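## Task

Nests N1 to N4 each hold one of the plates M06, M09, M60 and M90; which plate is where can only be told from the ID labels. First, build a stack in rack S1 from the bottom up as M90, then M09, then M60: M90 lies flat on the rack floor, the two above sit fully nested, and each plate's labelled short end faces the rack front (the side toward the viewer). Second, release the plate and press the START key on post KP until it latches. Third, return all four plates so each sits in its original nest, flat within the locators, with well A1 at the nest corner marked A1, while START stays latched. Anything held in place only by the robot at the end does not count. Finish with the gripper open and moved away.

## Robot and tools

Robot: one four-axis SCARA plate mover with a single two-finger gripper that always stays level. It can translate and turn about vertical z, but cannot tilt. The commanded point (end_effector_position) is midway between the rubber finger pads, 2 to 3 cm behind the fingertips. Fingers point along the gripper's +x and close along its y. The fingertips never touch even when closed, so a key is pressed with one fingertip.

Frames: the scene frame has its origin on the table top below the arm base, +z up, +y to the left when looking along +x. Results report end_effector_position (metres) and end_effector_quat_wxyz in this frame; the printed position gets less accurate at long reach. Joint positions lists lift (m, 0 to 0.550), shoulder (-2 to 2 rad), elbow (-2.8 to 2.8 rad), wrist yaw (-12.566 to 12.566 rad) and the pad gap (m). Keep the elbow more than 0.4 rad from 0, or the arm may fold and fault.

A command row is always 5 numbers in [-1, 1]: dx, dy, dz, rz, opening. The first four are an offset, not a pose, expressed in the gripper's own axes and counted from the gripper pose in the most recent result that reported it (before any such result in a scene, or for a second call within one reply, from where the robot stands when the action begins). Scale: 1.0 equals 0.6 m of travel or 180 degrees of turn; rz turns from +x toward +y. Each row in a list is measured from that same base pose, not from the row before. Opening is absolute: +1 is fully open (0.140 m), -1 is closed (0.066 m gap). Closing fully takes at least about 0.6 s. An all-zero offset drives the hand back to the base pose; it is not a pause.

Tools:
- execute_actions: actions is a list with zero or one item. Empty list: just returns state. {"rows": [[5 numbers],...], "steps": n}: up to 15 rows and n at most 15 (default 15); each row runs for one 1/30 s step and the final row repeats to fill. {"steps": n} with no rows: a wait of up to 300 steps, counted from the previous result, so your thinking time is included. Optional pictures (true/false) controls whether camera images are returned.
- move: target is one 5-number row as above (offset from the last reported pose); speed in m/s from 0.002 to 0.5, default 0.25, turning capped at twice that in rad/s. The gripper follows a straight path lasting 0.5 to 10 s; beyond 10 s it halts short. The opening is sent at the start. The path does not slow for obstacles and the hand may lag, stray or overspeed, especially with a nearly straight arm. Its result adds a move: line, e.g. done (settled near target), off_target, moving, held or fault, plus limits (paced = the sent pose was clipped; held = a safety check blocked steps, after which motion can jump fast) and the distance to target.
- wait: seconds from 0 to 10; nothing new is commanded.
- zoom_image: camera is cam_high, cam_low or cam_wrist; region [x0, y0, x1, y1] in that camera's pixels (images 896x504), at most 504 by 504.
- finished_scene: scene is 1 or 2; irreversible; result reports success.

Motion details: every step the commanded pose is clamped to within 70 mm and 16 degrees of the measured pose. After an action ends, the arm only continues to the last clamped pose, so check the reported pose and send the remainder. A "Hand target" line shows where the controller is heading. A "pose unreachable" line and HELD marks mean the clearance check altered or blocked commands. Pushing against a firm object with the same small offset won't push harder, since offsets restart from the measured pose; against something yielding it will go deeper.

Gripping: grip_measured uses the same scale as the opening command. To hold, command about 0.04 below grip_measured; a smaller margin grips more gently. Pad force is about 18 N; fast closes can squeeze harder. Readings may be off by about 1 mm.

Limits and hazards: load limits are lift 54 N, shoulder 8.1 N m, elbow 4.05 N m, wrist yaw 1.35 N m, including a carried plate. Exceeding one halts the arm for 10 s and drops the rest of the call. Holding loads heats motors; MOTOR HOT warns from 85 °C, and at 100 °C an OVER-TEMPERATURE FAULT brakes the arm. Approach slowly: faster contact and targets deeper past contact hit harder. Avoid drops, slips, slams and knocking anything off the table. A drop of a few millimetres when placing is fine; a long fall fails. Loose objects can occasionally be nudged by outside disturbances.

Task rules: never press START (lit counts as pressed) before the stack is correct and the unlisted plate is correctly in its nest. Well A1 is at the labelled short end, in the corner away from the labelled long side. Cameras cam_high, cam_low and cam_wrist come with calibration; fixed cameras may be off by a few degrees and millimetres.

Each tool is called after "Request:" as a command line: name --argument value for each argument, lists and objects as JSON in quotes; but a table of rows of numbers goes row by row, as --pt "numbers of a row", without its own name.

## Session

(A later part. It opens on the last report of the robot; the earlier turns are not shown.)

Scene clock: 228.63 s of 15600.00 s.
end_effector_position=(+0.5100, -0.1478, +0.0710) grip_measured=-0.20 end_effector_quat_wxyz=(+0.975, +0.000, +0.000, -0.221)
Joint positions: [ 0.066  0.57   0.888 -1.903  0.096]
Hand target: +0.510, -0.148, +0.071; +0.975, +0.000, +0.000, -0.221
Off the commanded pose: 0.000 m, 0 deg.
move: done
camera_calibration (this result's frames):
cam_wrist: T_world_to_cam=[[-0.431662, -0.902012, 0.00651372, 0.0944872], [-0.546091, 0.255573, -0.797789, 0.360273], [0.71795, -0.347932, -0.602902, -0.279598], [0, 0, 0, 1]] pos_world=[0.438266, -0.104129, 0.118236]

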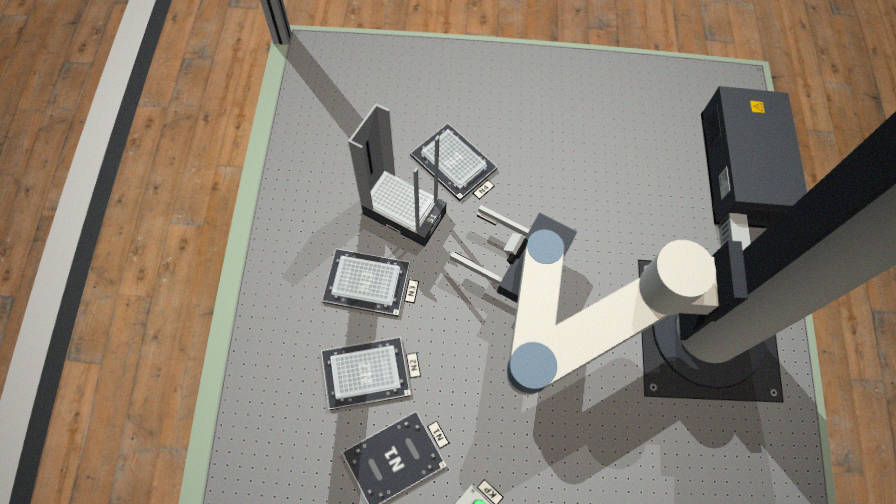

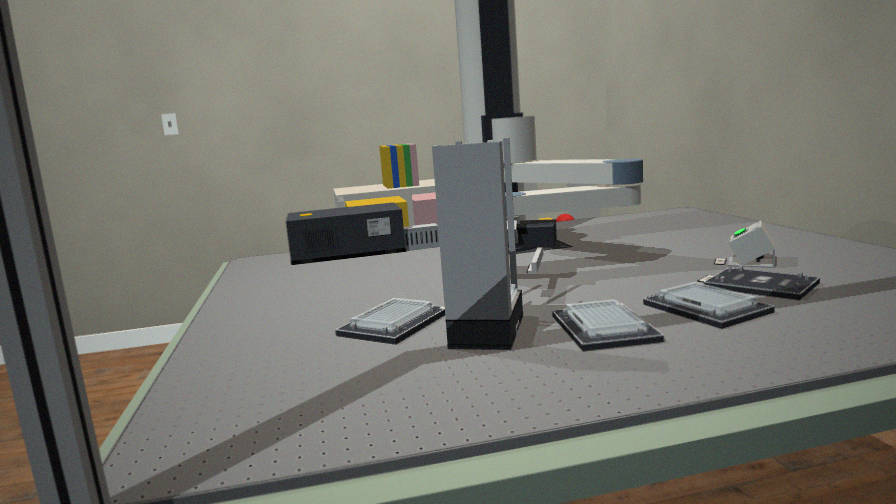

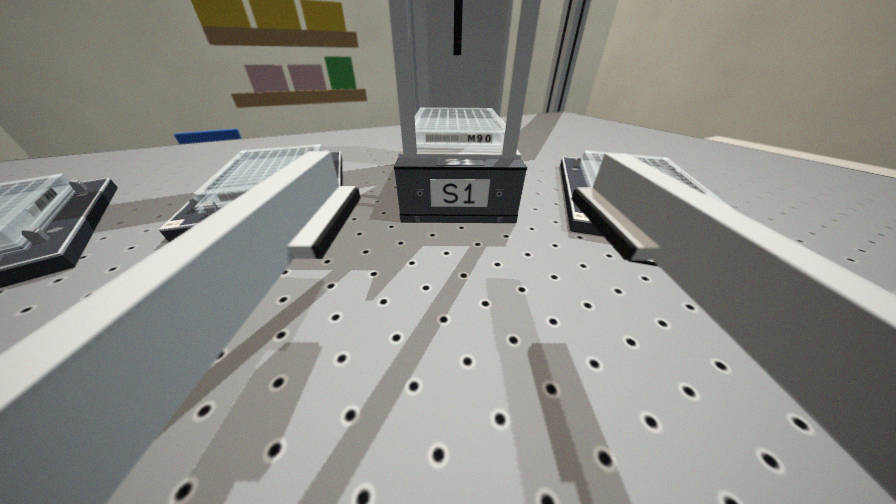

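Request:
move --target '[0,0,0,-0.0004,1]'

Request:
move --target '[0.2904,-0.0003,0,0,1]' --speed 0.15

Request:
move --target '[0,0,0,0,-0.4]'

Request:
execute_actions --actions '[{"rows":[[0,0,0,0,-0.45],[0,0,0,0,-0.5],[0,0,0,0,-0.53],[0,0,0,0,-0.56],[0,0,0,0,-0.58],[0,0,0,0,-0.6],[0,0,0,0,-0.62]],"steps":15}]' --pictures false

Request:
move --target '[0,0,0.437,0,-0.62]' --speed 0.15

Request:
move --target '[-0.4215,0.7575,0,0.3268,-0.62]'

Request:
move --target '[0,0,-0.48,0,-0.62]'

Scene clock: 239.10 s of 15600.00 s.
end_effector_position=(+0.5100, -0.1478, +0.0710) grip_measured=+0.99 end_effector_quat_wxyz=(+0.975, +0.000, +0.000, -0.221)
Joint positions: [ 0.066  0.57   0.888 -1.905  0.14 ]
Hand target: +0.510, -0.148, +0.071; +0.975, +0.000, +0.000, -0.221
Off the commanded pose: 0.000 m, 0 deg.
After step 90, 6.77 s passed at rest.
move: done
camera_calibration (this result's frames):
cam_wrist: T_world_to_cam=[[-0.432783, -0.901475, 0.00651372, 0.0950983], [-0.545773, 0.256252, -0.797789, 0.360209], [0.717517, -0.348824, -0.602902, -0.279507], [0, 0, 0, 1]] pos_world=[0.438301, -0.104074, 0.118236]

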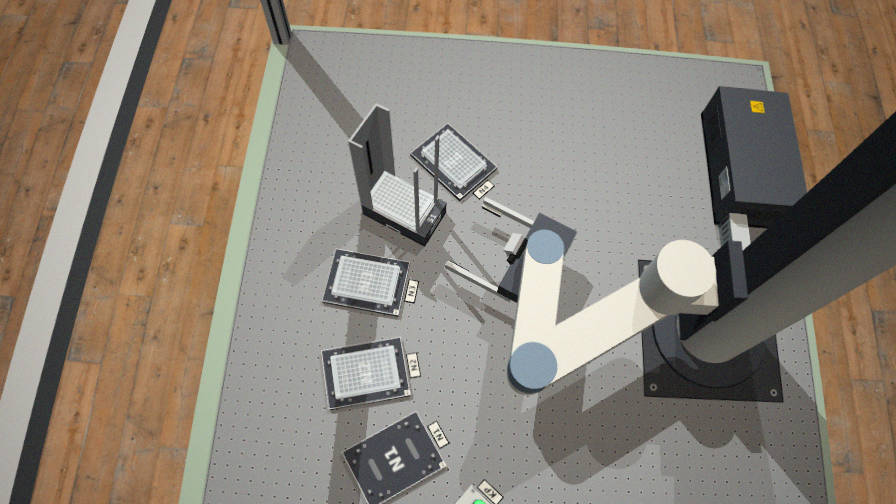

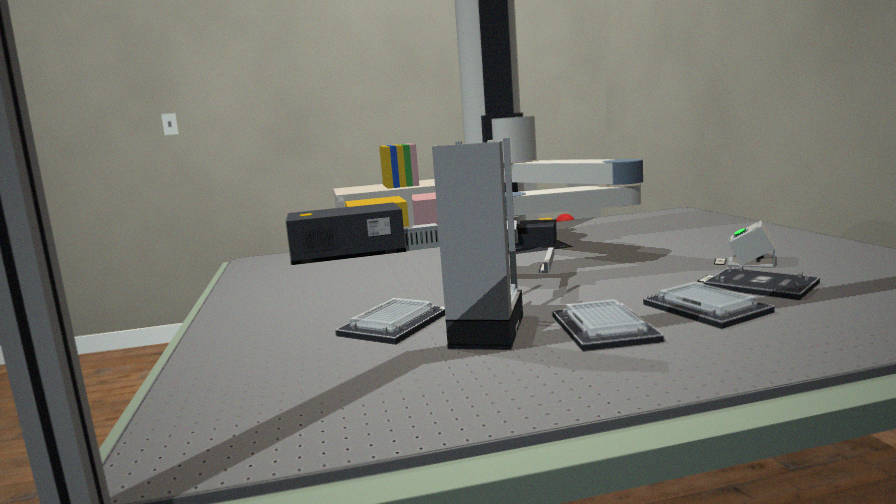

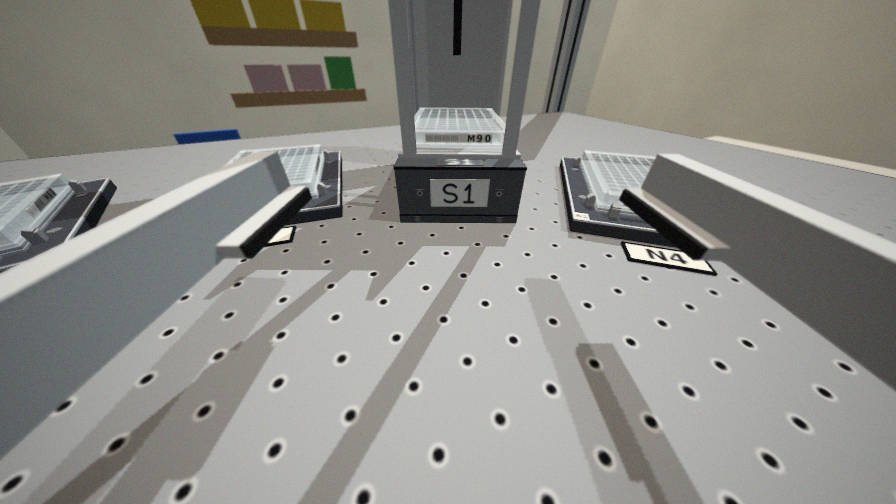

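Scene clock: 240.60 s of 15600.00 s.
end_effector_position=(+0.6671, -0.2232, +0.0710) grip_measured=+0.99 end_effector_quat_wxyz=(+0.975, +0.000, +0.000, -0.221)
Joint positions: [ 0.066  0.212  1.753 -2.411  0.14 ]
Hand target: +0.667, -0.223, +0.071; +0.975, +0.000, +0.000, -0.221
Off the commanded pose: 0.000 m, 0 deg.
move: done
camera_calibration (this result's frames):
cam_wrist: T_world_to_cam=[[-0.43264, -0.901543, 0.00651372, 0.0950321], [-0.545814, 0.256165, -0.797789, 0.465272], [0.717573, -0.34871, -0.602902, -0.418525], [0, 0, 0, 1]] pos_world=[0.595388, -0.179455, 0.11824]

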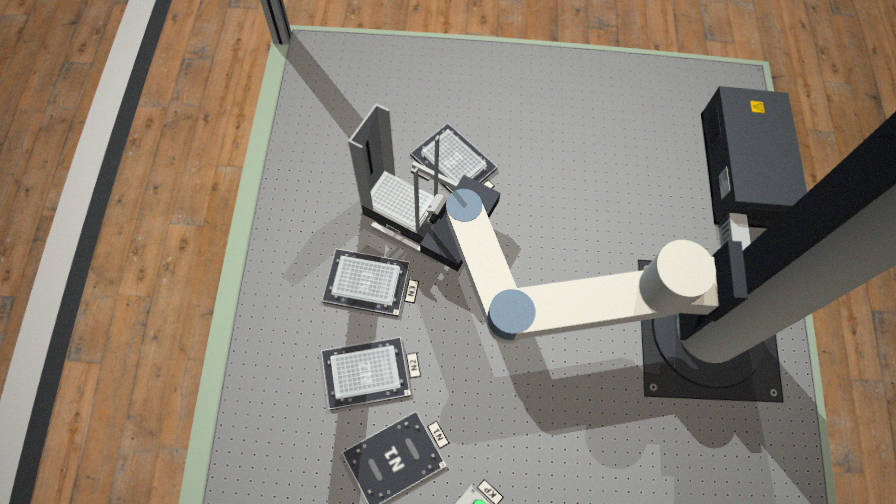

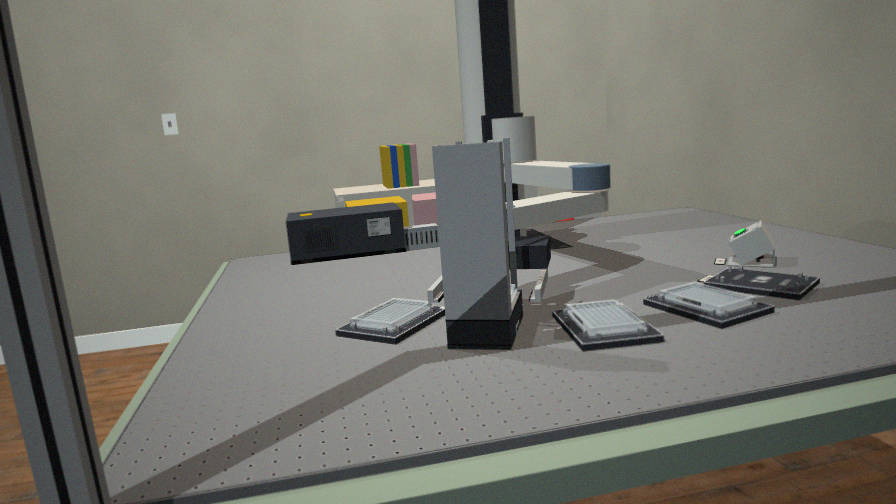

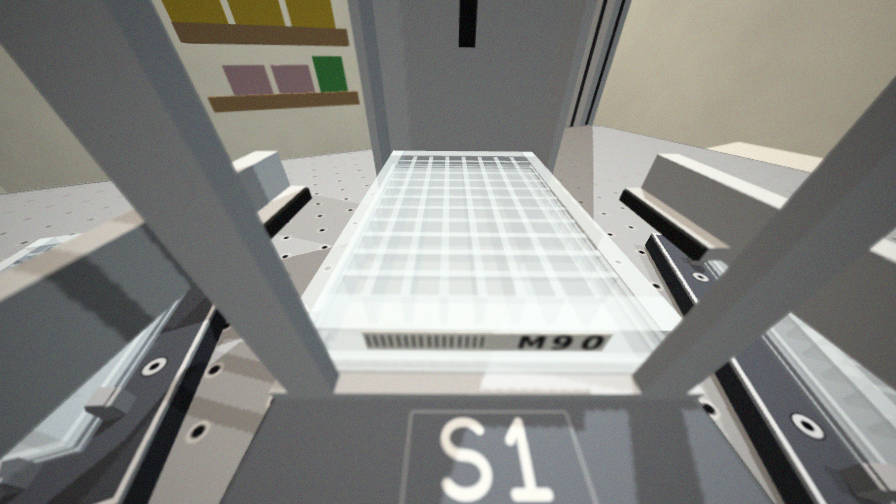

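Scene clock: 241.27 s of 15600.00 s.
end_effector_position=(+0.6671, -0.2232, +0.0710) grip_measured=-0.40 end_effector_quat_wxyz=(+0.975, +0.000, +0.000, -0.221)
Joint positions: [ 0.066  0.212  1.753 -2.411  0.088]
Hand target: +0.667, -0.223, +0.071; +0.975, +0.000, +0.000, -0.221
Off the commanded pose: 0.000 m, 0 deg.
move: done
camera_calibration (this result's frames):
cam_wrist: T_world_to_cam=[[-0.432643, -0.901542, 0.00651372, 0.0950334], [-0.545813, 0.256167, -0.797789, 0.465272], [0.717571, -0.348713, -0.602902, -0.418524], [0, 0, 0, 1]] pos_world=[0.595388, -0.179456, 0.11824]

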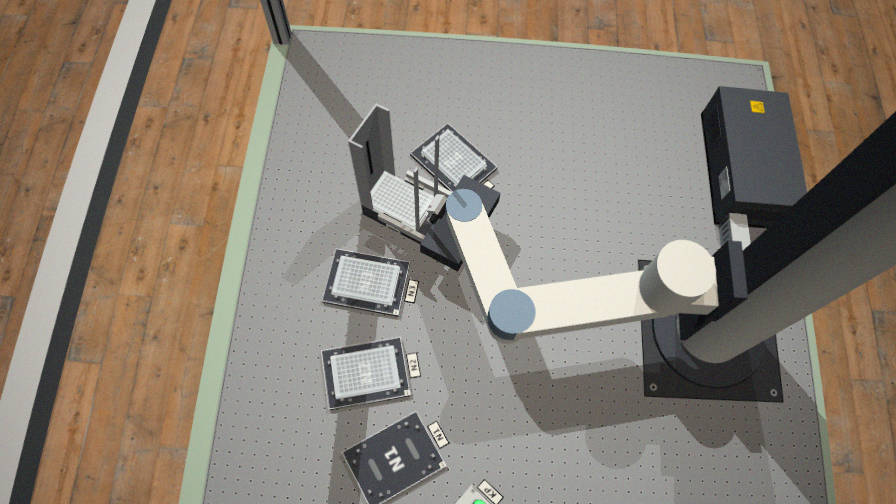

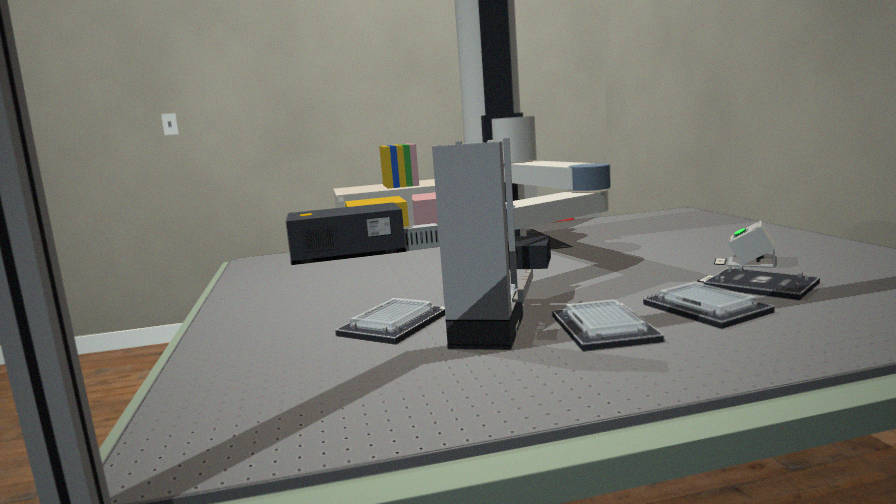

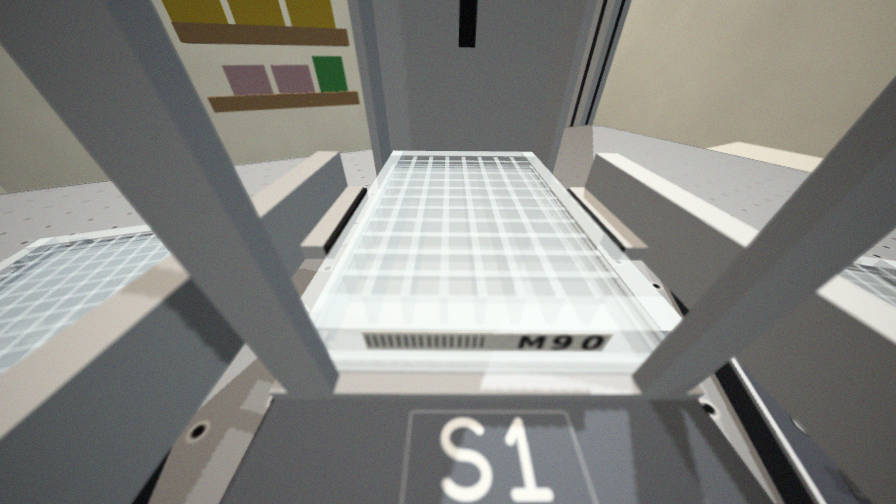

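Scene clock: 241.77 s of 15600.00 s.
end_effector_position=(+0.6671, -0.2232, +0.0710) grip_measured=-0.57 end_effector_quat_wxyz=(+0.975, +0.000, +0.000, -0.221)
Joint positions: [ 0.066  0.212  1.753 -2.411  0.082]
Hand target: +0.667, -0.223, +0.071; +0.975, +0.000, +0.000, -0.221
Off the commanded pose: 0.000 m, 0 deg.
Steps of this call (steps 1 to 15: all 15 steps of this action). Readings (end_effector_position):
1: (+0.6671, -0.2232, +0.0710)
2: (+0.6671, -0.2232, +0.0710)
4: (+0.6671, -0.2232, +0.0710)
8: (+0.6671, -0.2232, +0.0710)
15: the state above

Scene clock: 244.10 s of 15600.00 s.
end_effector_position=(+0.6671, -0.2232, +0.3333) grip_measured=-0.57 end_effector_quat_wxyz=(+0.975, +0.000, +0.000, -0.221)
Joint positions: [ 0.328  0.212  1.753 -2.411  0.082]
Hand target: +0.667, -0.223, +0.333; +0.975, +0.000, +0.000, -0.221
Off the commanded pose: 0.000 m, 0 deg.
move: done
camera_calibration (this result's frames):
cam_wrist: T_world_to_cam=[[-0.432618, -0.901554, 0.00651372, 0.0933167], [-0.54582, 0.256152, -0.797789, 0.674497], [0.717581, -0.348693, -0.602902, -0.26042], [0, 0, 0, 1]] pos_world=[0.595397, -0.17945, 0.38049]

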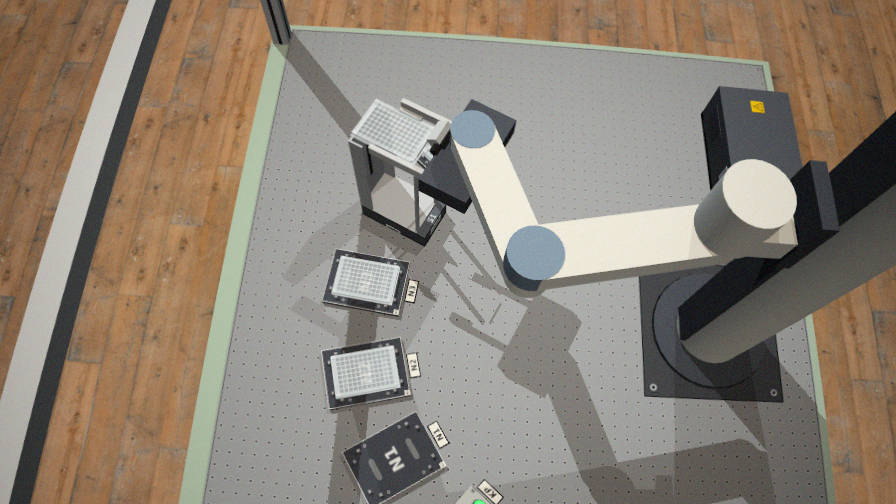

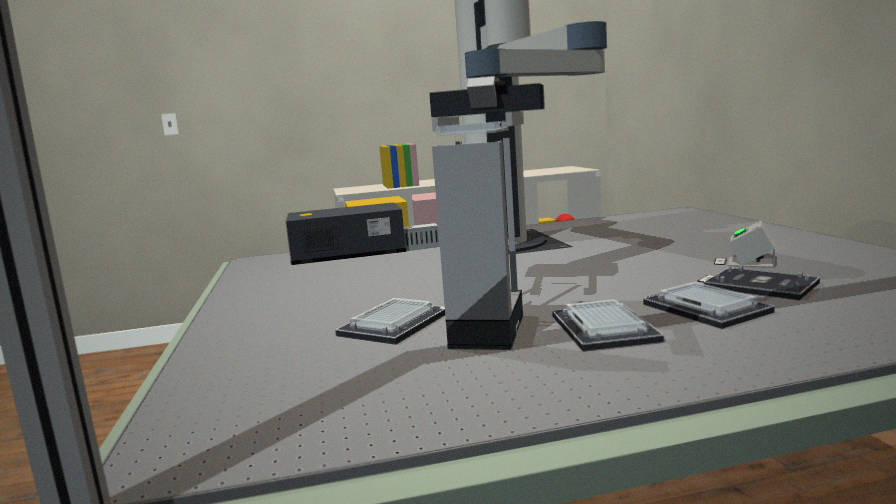

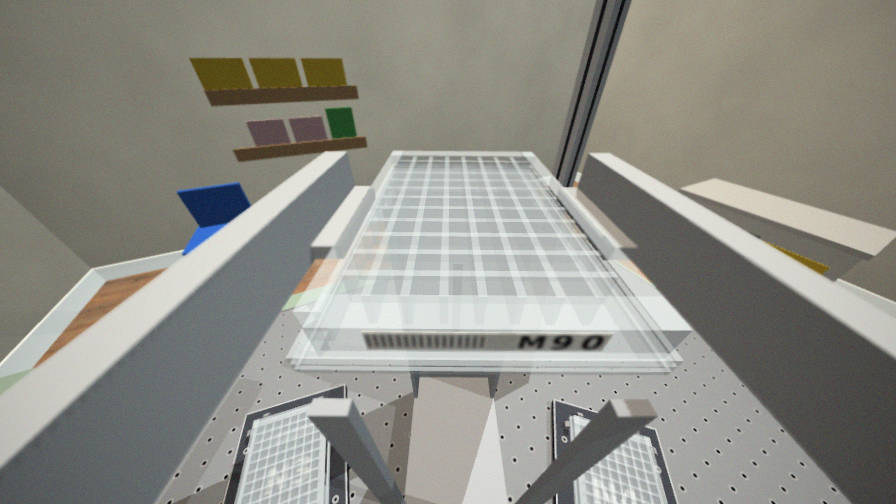

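Scene clock: 246.53 s of 15600.00 s.
end_effector_position=(+0.6350, +0.2962, +0.3333) grip_measured=-0.57 end_effector_quat_wxyz=(+0.958, +0.000, +0.000, +0.286)
Joint positions: [ 0.328  1.182  1.794 -2.394  0.082]
Hand target: +0.635, +0.296, +0.333; +0.958, +0.000, +0.000, +0.286
Off the commanded pose: 0.000 m, 0 deg.
move: done
camera_calibration (this result's frames):
cam_wrist: T_world_to_cam=[[0.547851, -0.83655, 0.00651372, -0.0941965], [-0.501532, -0.334662, -0.797789, 0.670789], [0.66957, 0.433803, -0.602902, -0.25754], [0, 0, 0, 1]] pos_world=[0.560469, 0.257409, 0.38049]

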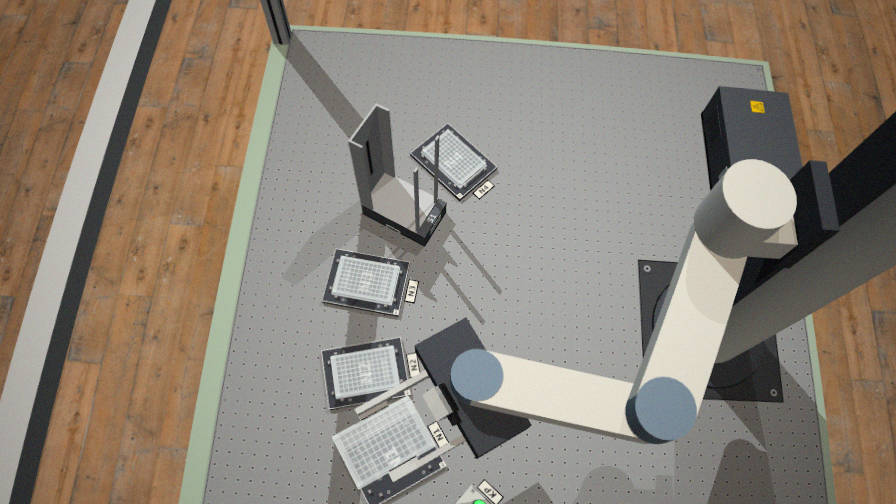

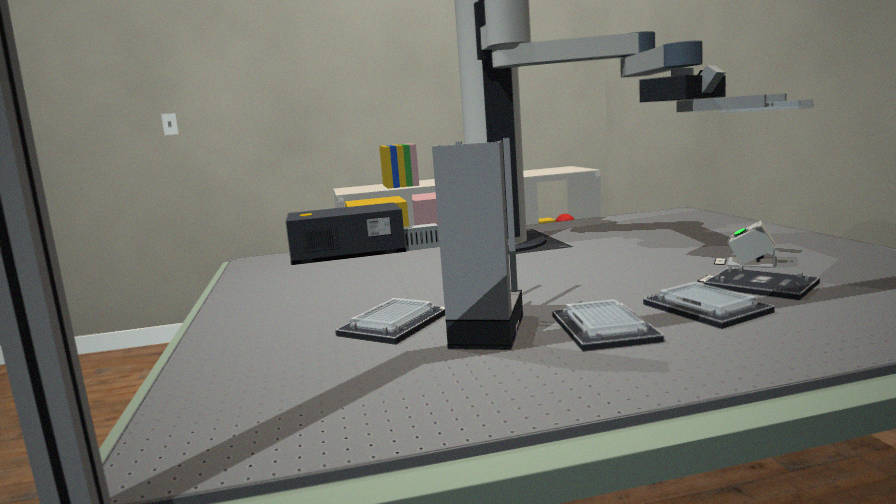

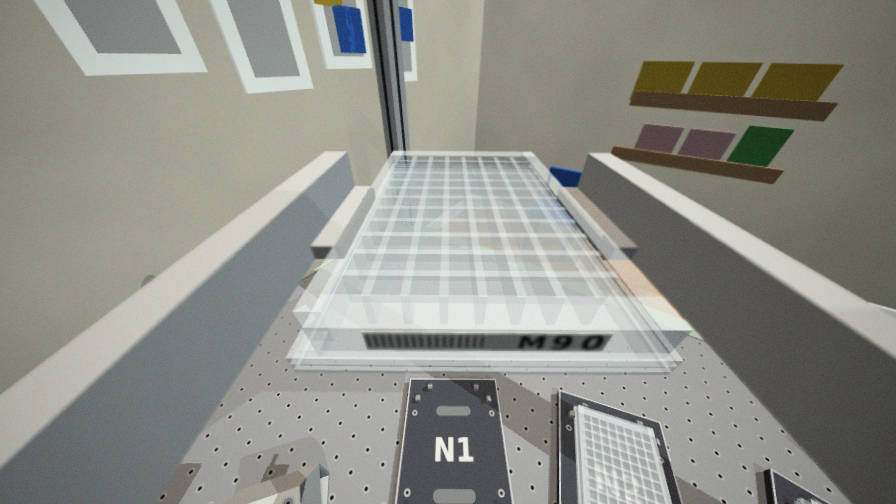

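Scene clock: 248.10 s of 15600.00 s.
end_effector_position=(+0.6350, +0.2961, +0.0452) grip_measured=-0.57 end_effector_quat_wxyz=(+0.958, +0.000, +0.000, +0.286)
Joint positions: [ 0.04   1.182  1.794 -2.394  0.082]
Hand target: +0.635, +0.296, +0.045; +0.958, +0.000, +0.000, +0.286
Off the commanded pose: 0.000 m, 0 deg.
move: done
camera_calibration (this result's frames):
cam_wrist: T_world_to_cam=[[0.547826, -0.836567, 0.00651372, -0.0923117], [-0.501543, -0.334647, -0.797789, 0.440966], [0.669584, 0.433782, -0.602902, -0.43122], [0, 0, 0, 1]] pos_world=[0.560472, 0.257399, 0.0924156]

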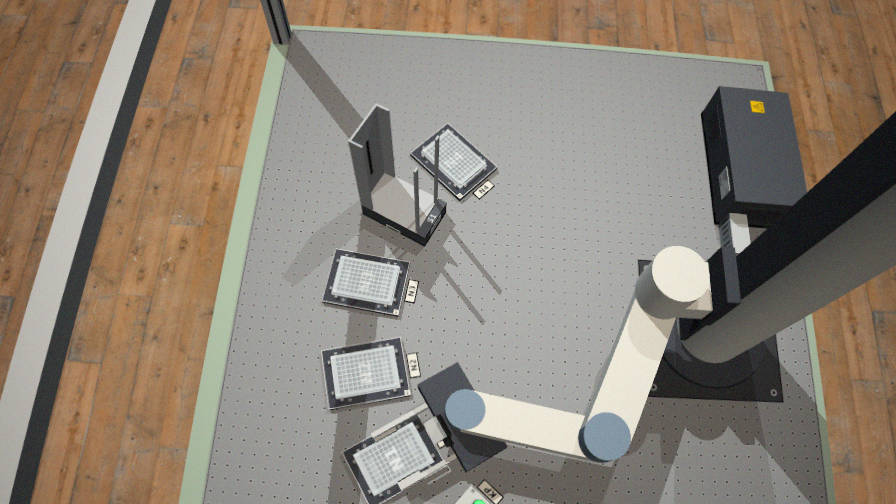

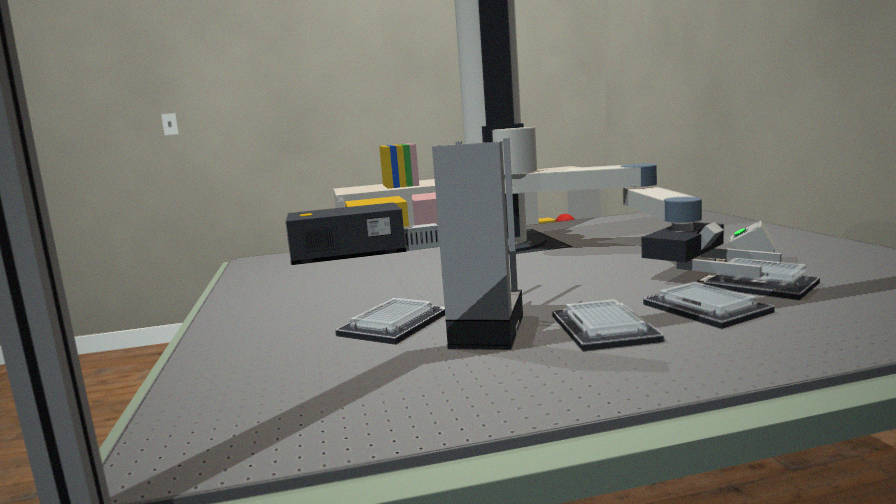

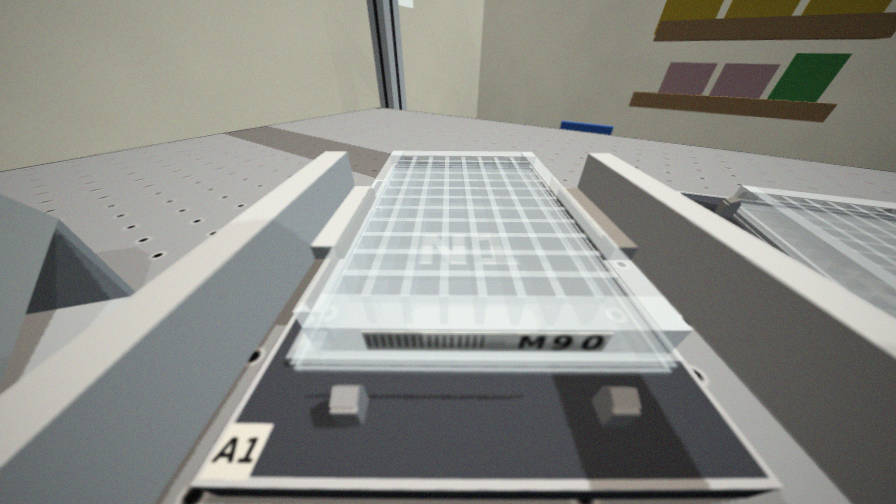

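Request:
move --target '[0,-0.0005,-0.0195,0,-0.62]' --speed 0.015

Request:
move --target '[0,0,0,0,-0.2]'

Request:
move --target '[0,0,0.12,0,-0.2]'

Scene clock: 252.20 s of 15600.00 s.
end_effector_position=(+0.6351, +0.2960, +0.0338) grip_measured=-0.57 end_effector_quat_wxyz=(+0.958, +0.000, +0.000, +0.286)
Joint positions: [ 0.029  1.181  1.794 -2.394  0.082]
Hand target: +0.635, +0.296, +0.034; +0.958, +0.000, +0.000, +0.286
Off the commanded pose: 0.000 m, 0 deg.
After step 90, 0.10 s passed at rest.
move: done
camera_calibration (this result's frames):
cam_wrist: T_world_to_cam=[[0.547841, -0.836557, 0.00651372, -0.0924768], [-0.501537, -0.334656, -0.797789, 0.431858], [0.669576, 0.433794, -0.602902, -0.438089], [0, 0, 0, 1]] pos_world=[0.560589, 0.257202, 0.0810096]

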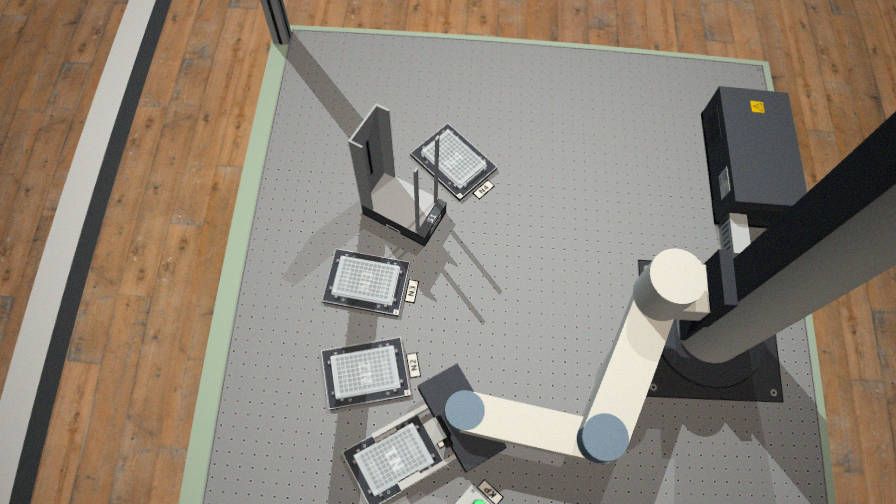

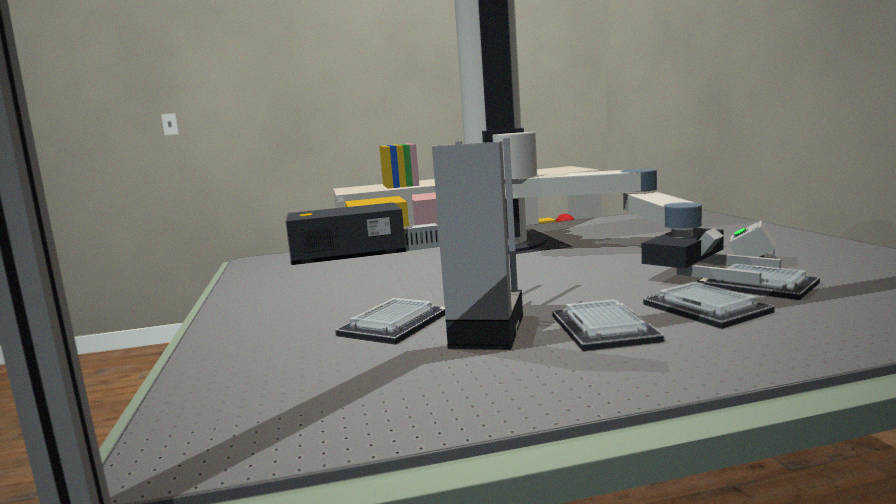

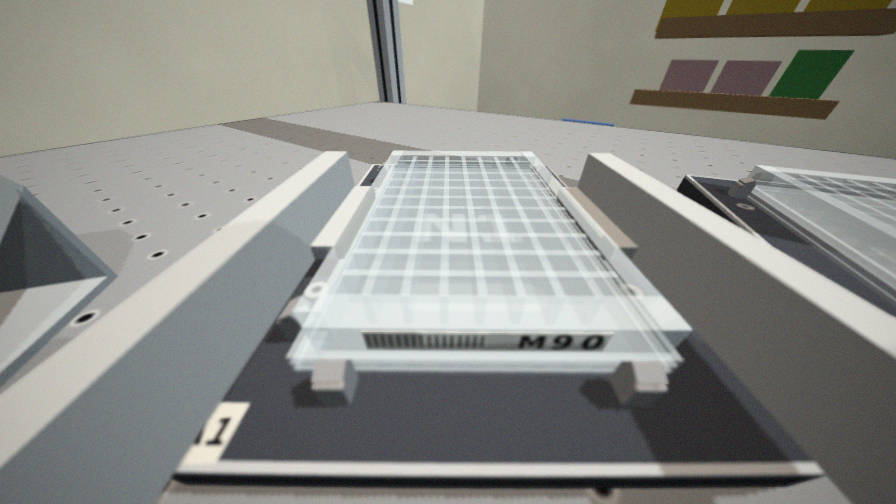

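Scene clock: 252.70 s of 15600.00 s.
end_effector_position=(+0.6351, +0.2960, +0.0339) grip_measured=-0.20 end_effector_quat_wxyz=(+0.958, +0.000, +0.000, +0.286)
Joint positions: [ 0.029  1.181  1.794 -2.394  0.096]
Hand target: +0.635, +0.296, +0.034; +0.958, +0.000, +0.000, +0.286
Off the commanded pose: 0.000 m, 0 deg.
move: done
camera_calibration (this result's frames):
cam_wrist: T_world_to_cam=[[0.547865, -0.836542, 0.00651372, -0.0924828], [-0.501527, -0.33467, -0.797789, 0.431901], [0.669563, 0.433813, -0.602902, -0.438052], [0, 0, 0, 1]] pos_world=[0.560582, 0.257212, 0.0810653]

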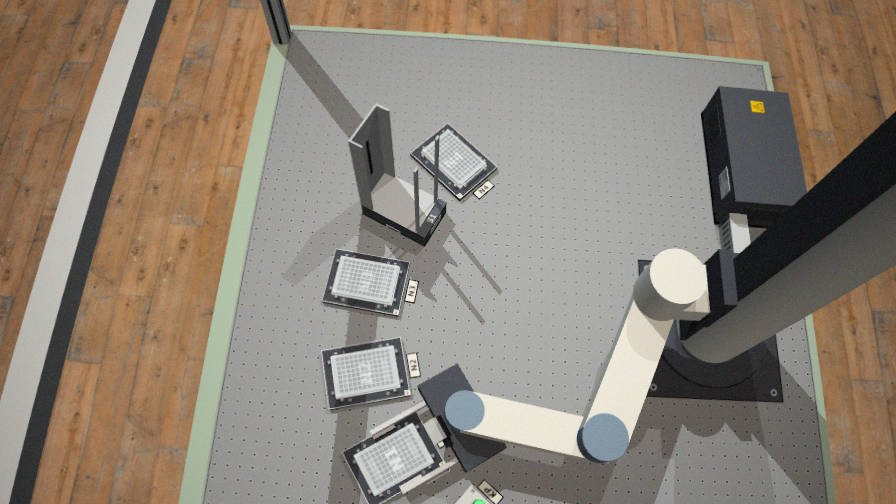

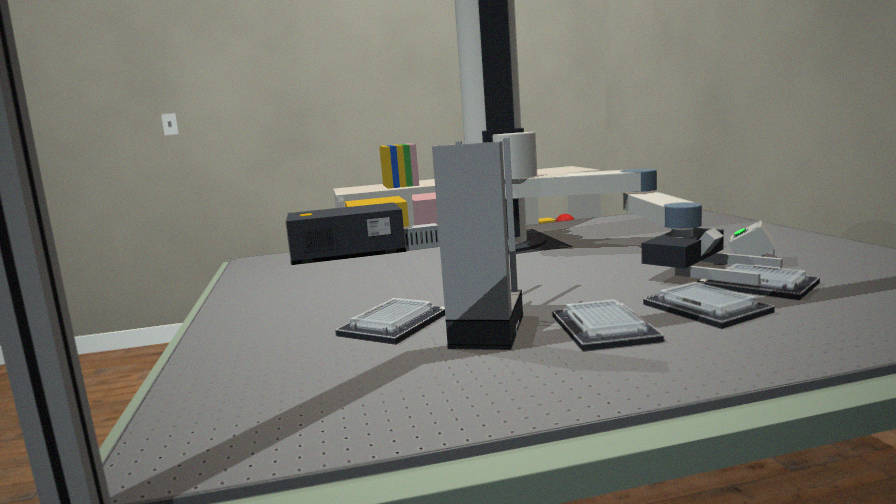

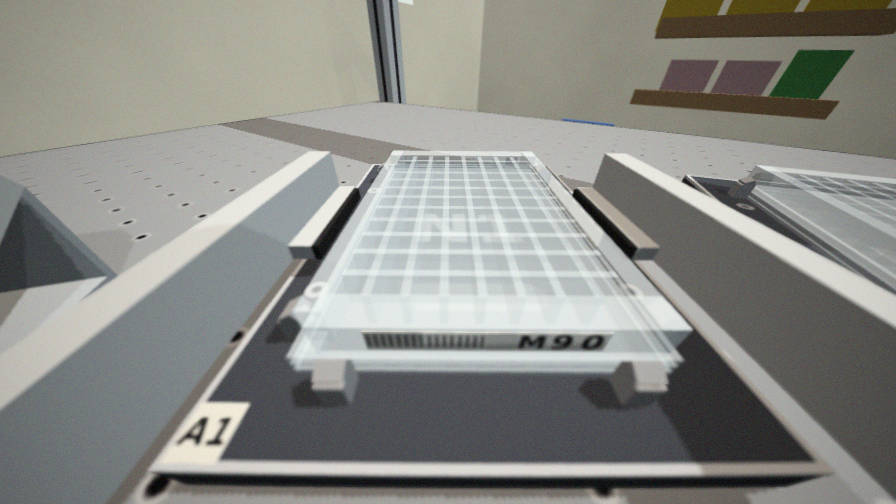

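Scene clock: 253.47 s of 15600.00 s.
end_effector_position=(+0.6351, +0.2960, +0.1059) grip_measured=-0.20 end_effector_quat_wxyz=(+0.958, +0.000, +0.000, +0.286)
Joint positions: [ 0.101  1.181  1.794 -2.394  0.096]
Hand target: +0.635, +0.296, +0.106; +0.958, +0.000, +0.000, +0.286
Off the commanded pose: 0.000 m, 0 deg.
move: done
camera_calibration (this result's frames):
cam_wrist: T_world_to_cam=[[0.547884, -0.836529, 0.00651372, -0.092961], [-0.501519, -0.334682, -0.797789, 0.489392], [0.669553, 0.433829, -0.602902, -0.394607], [0, 0, 0, 1]] pos_world=[0.560582, 0.257218, 0.153127]

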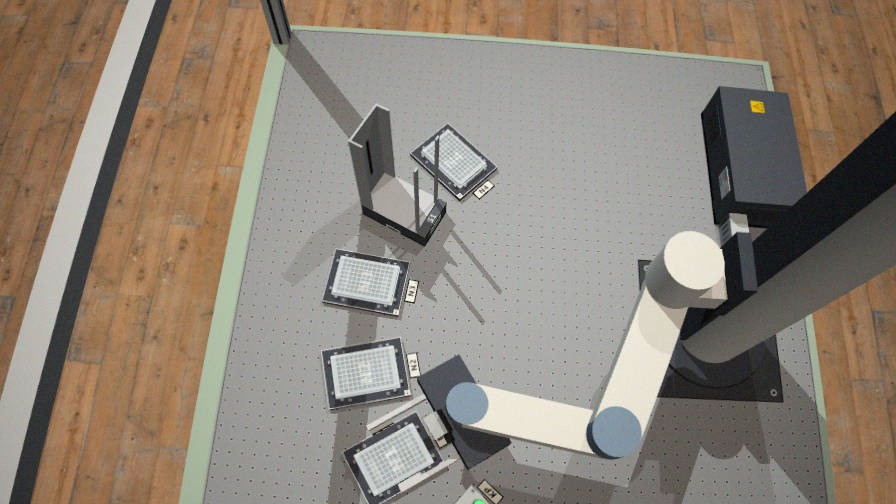

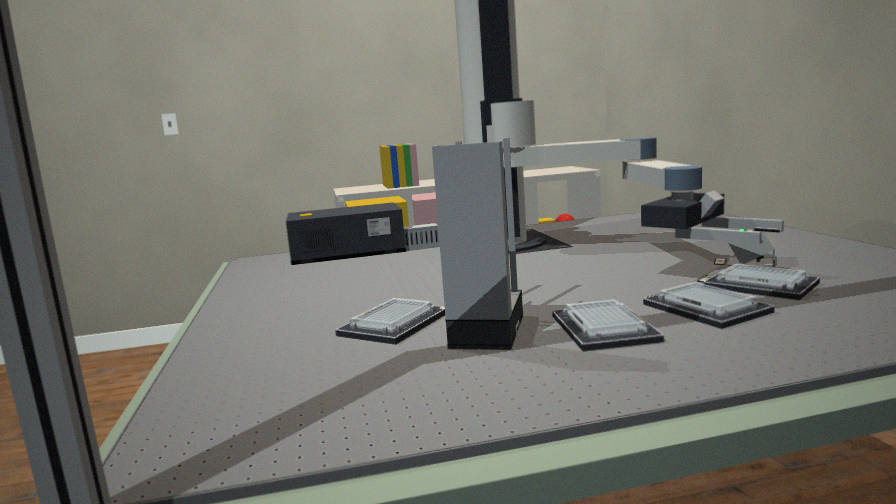

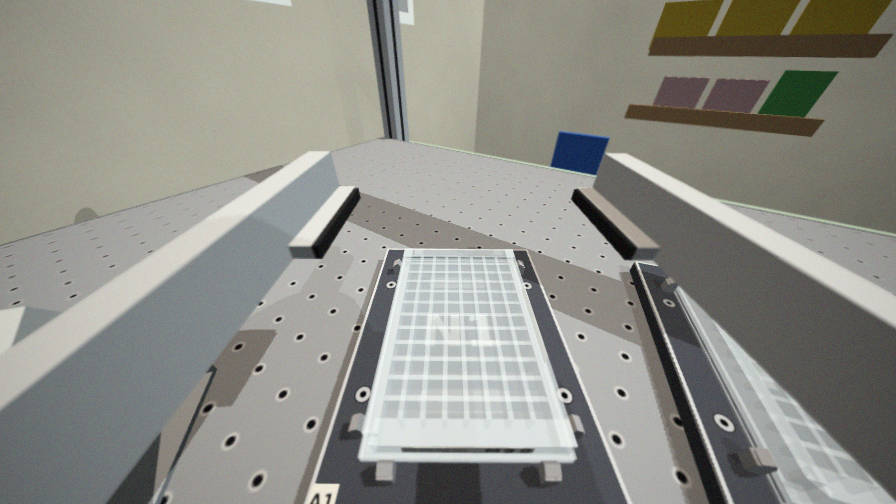

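Request:
finished_scene --scene 2

The scene is finished: the task was done.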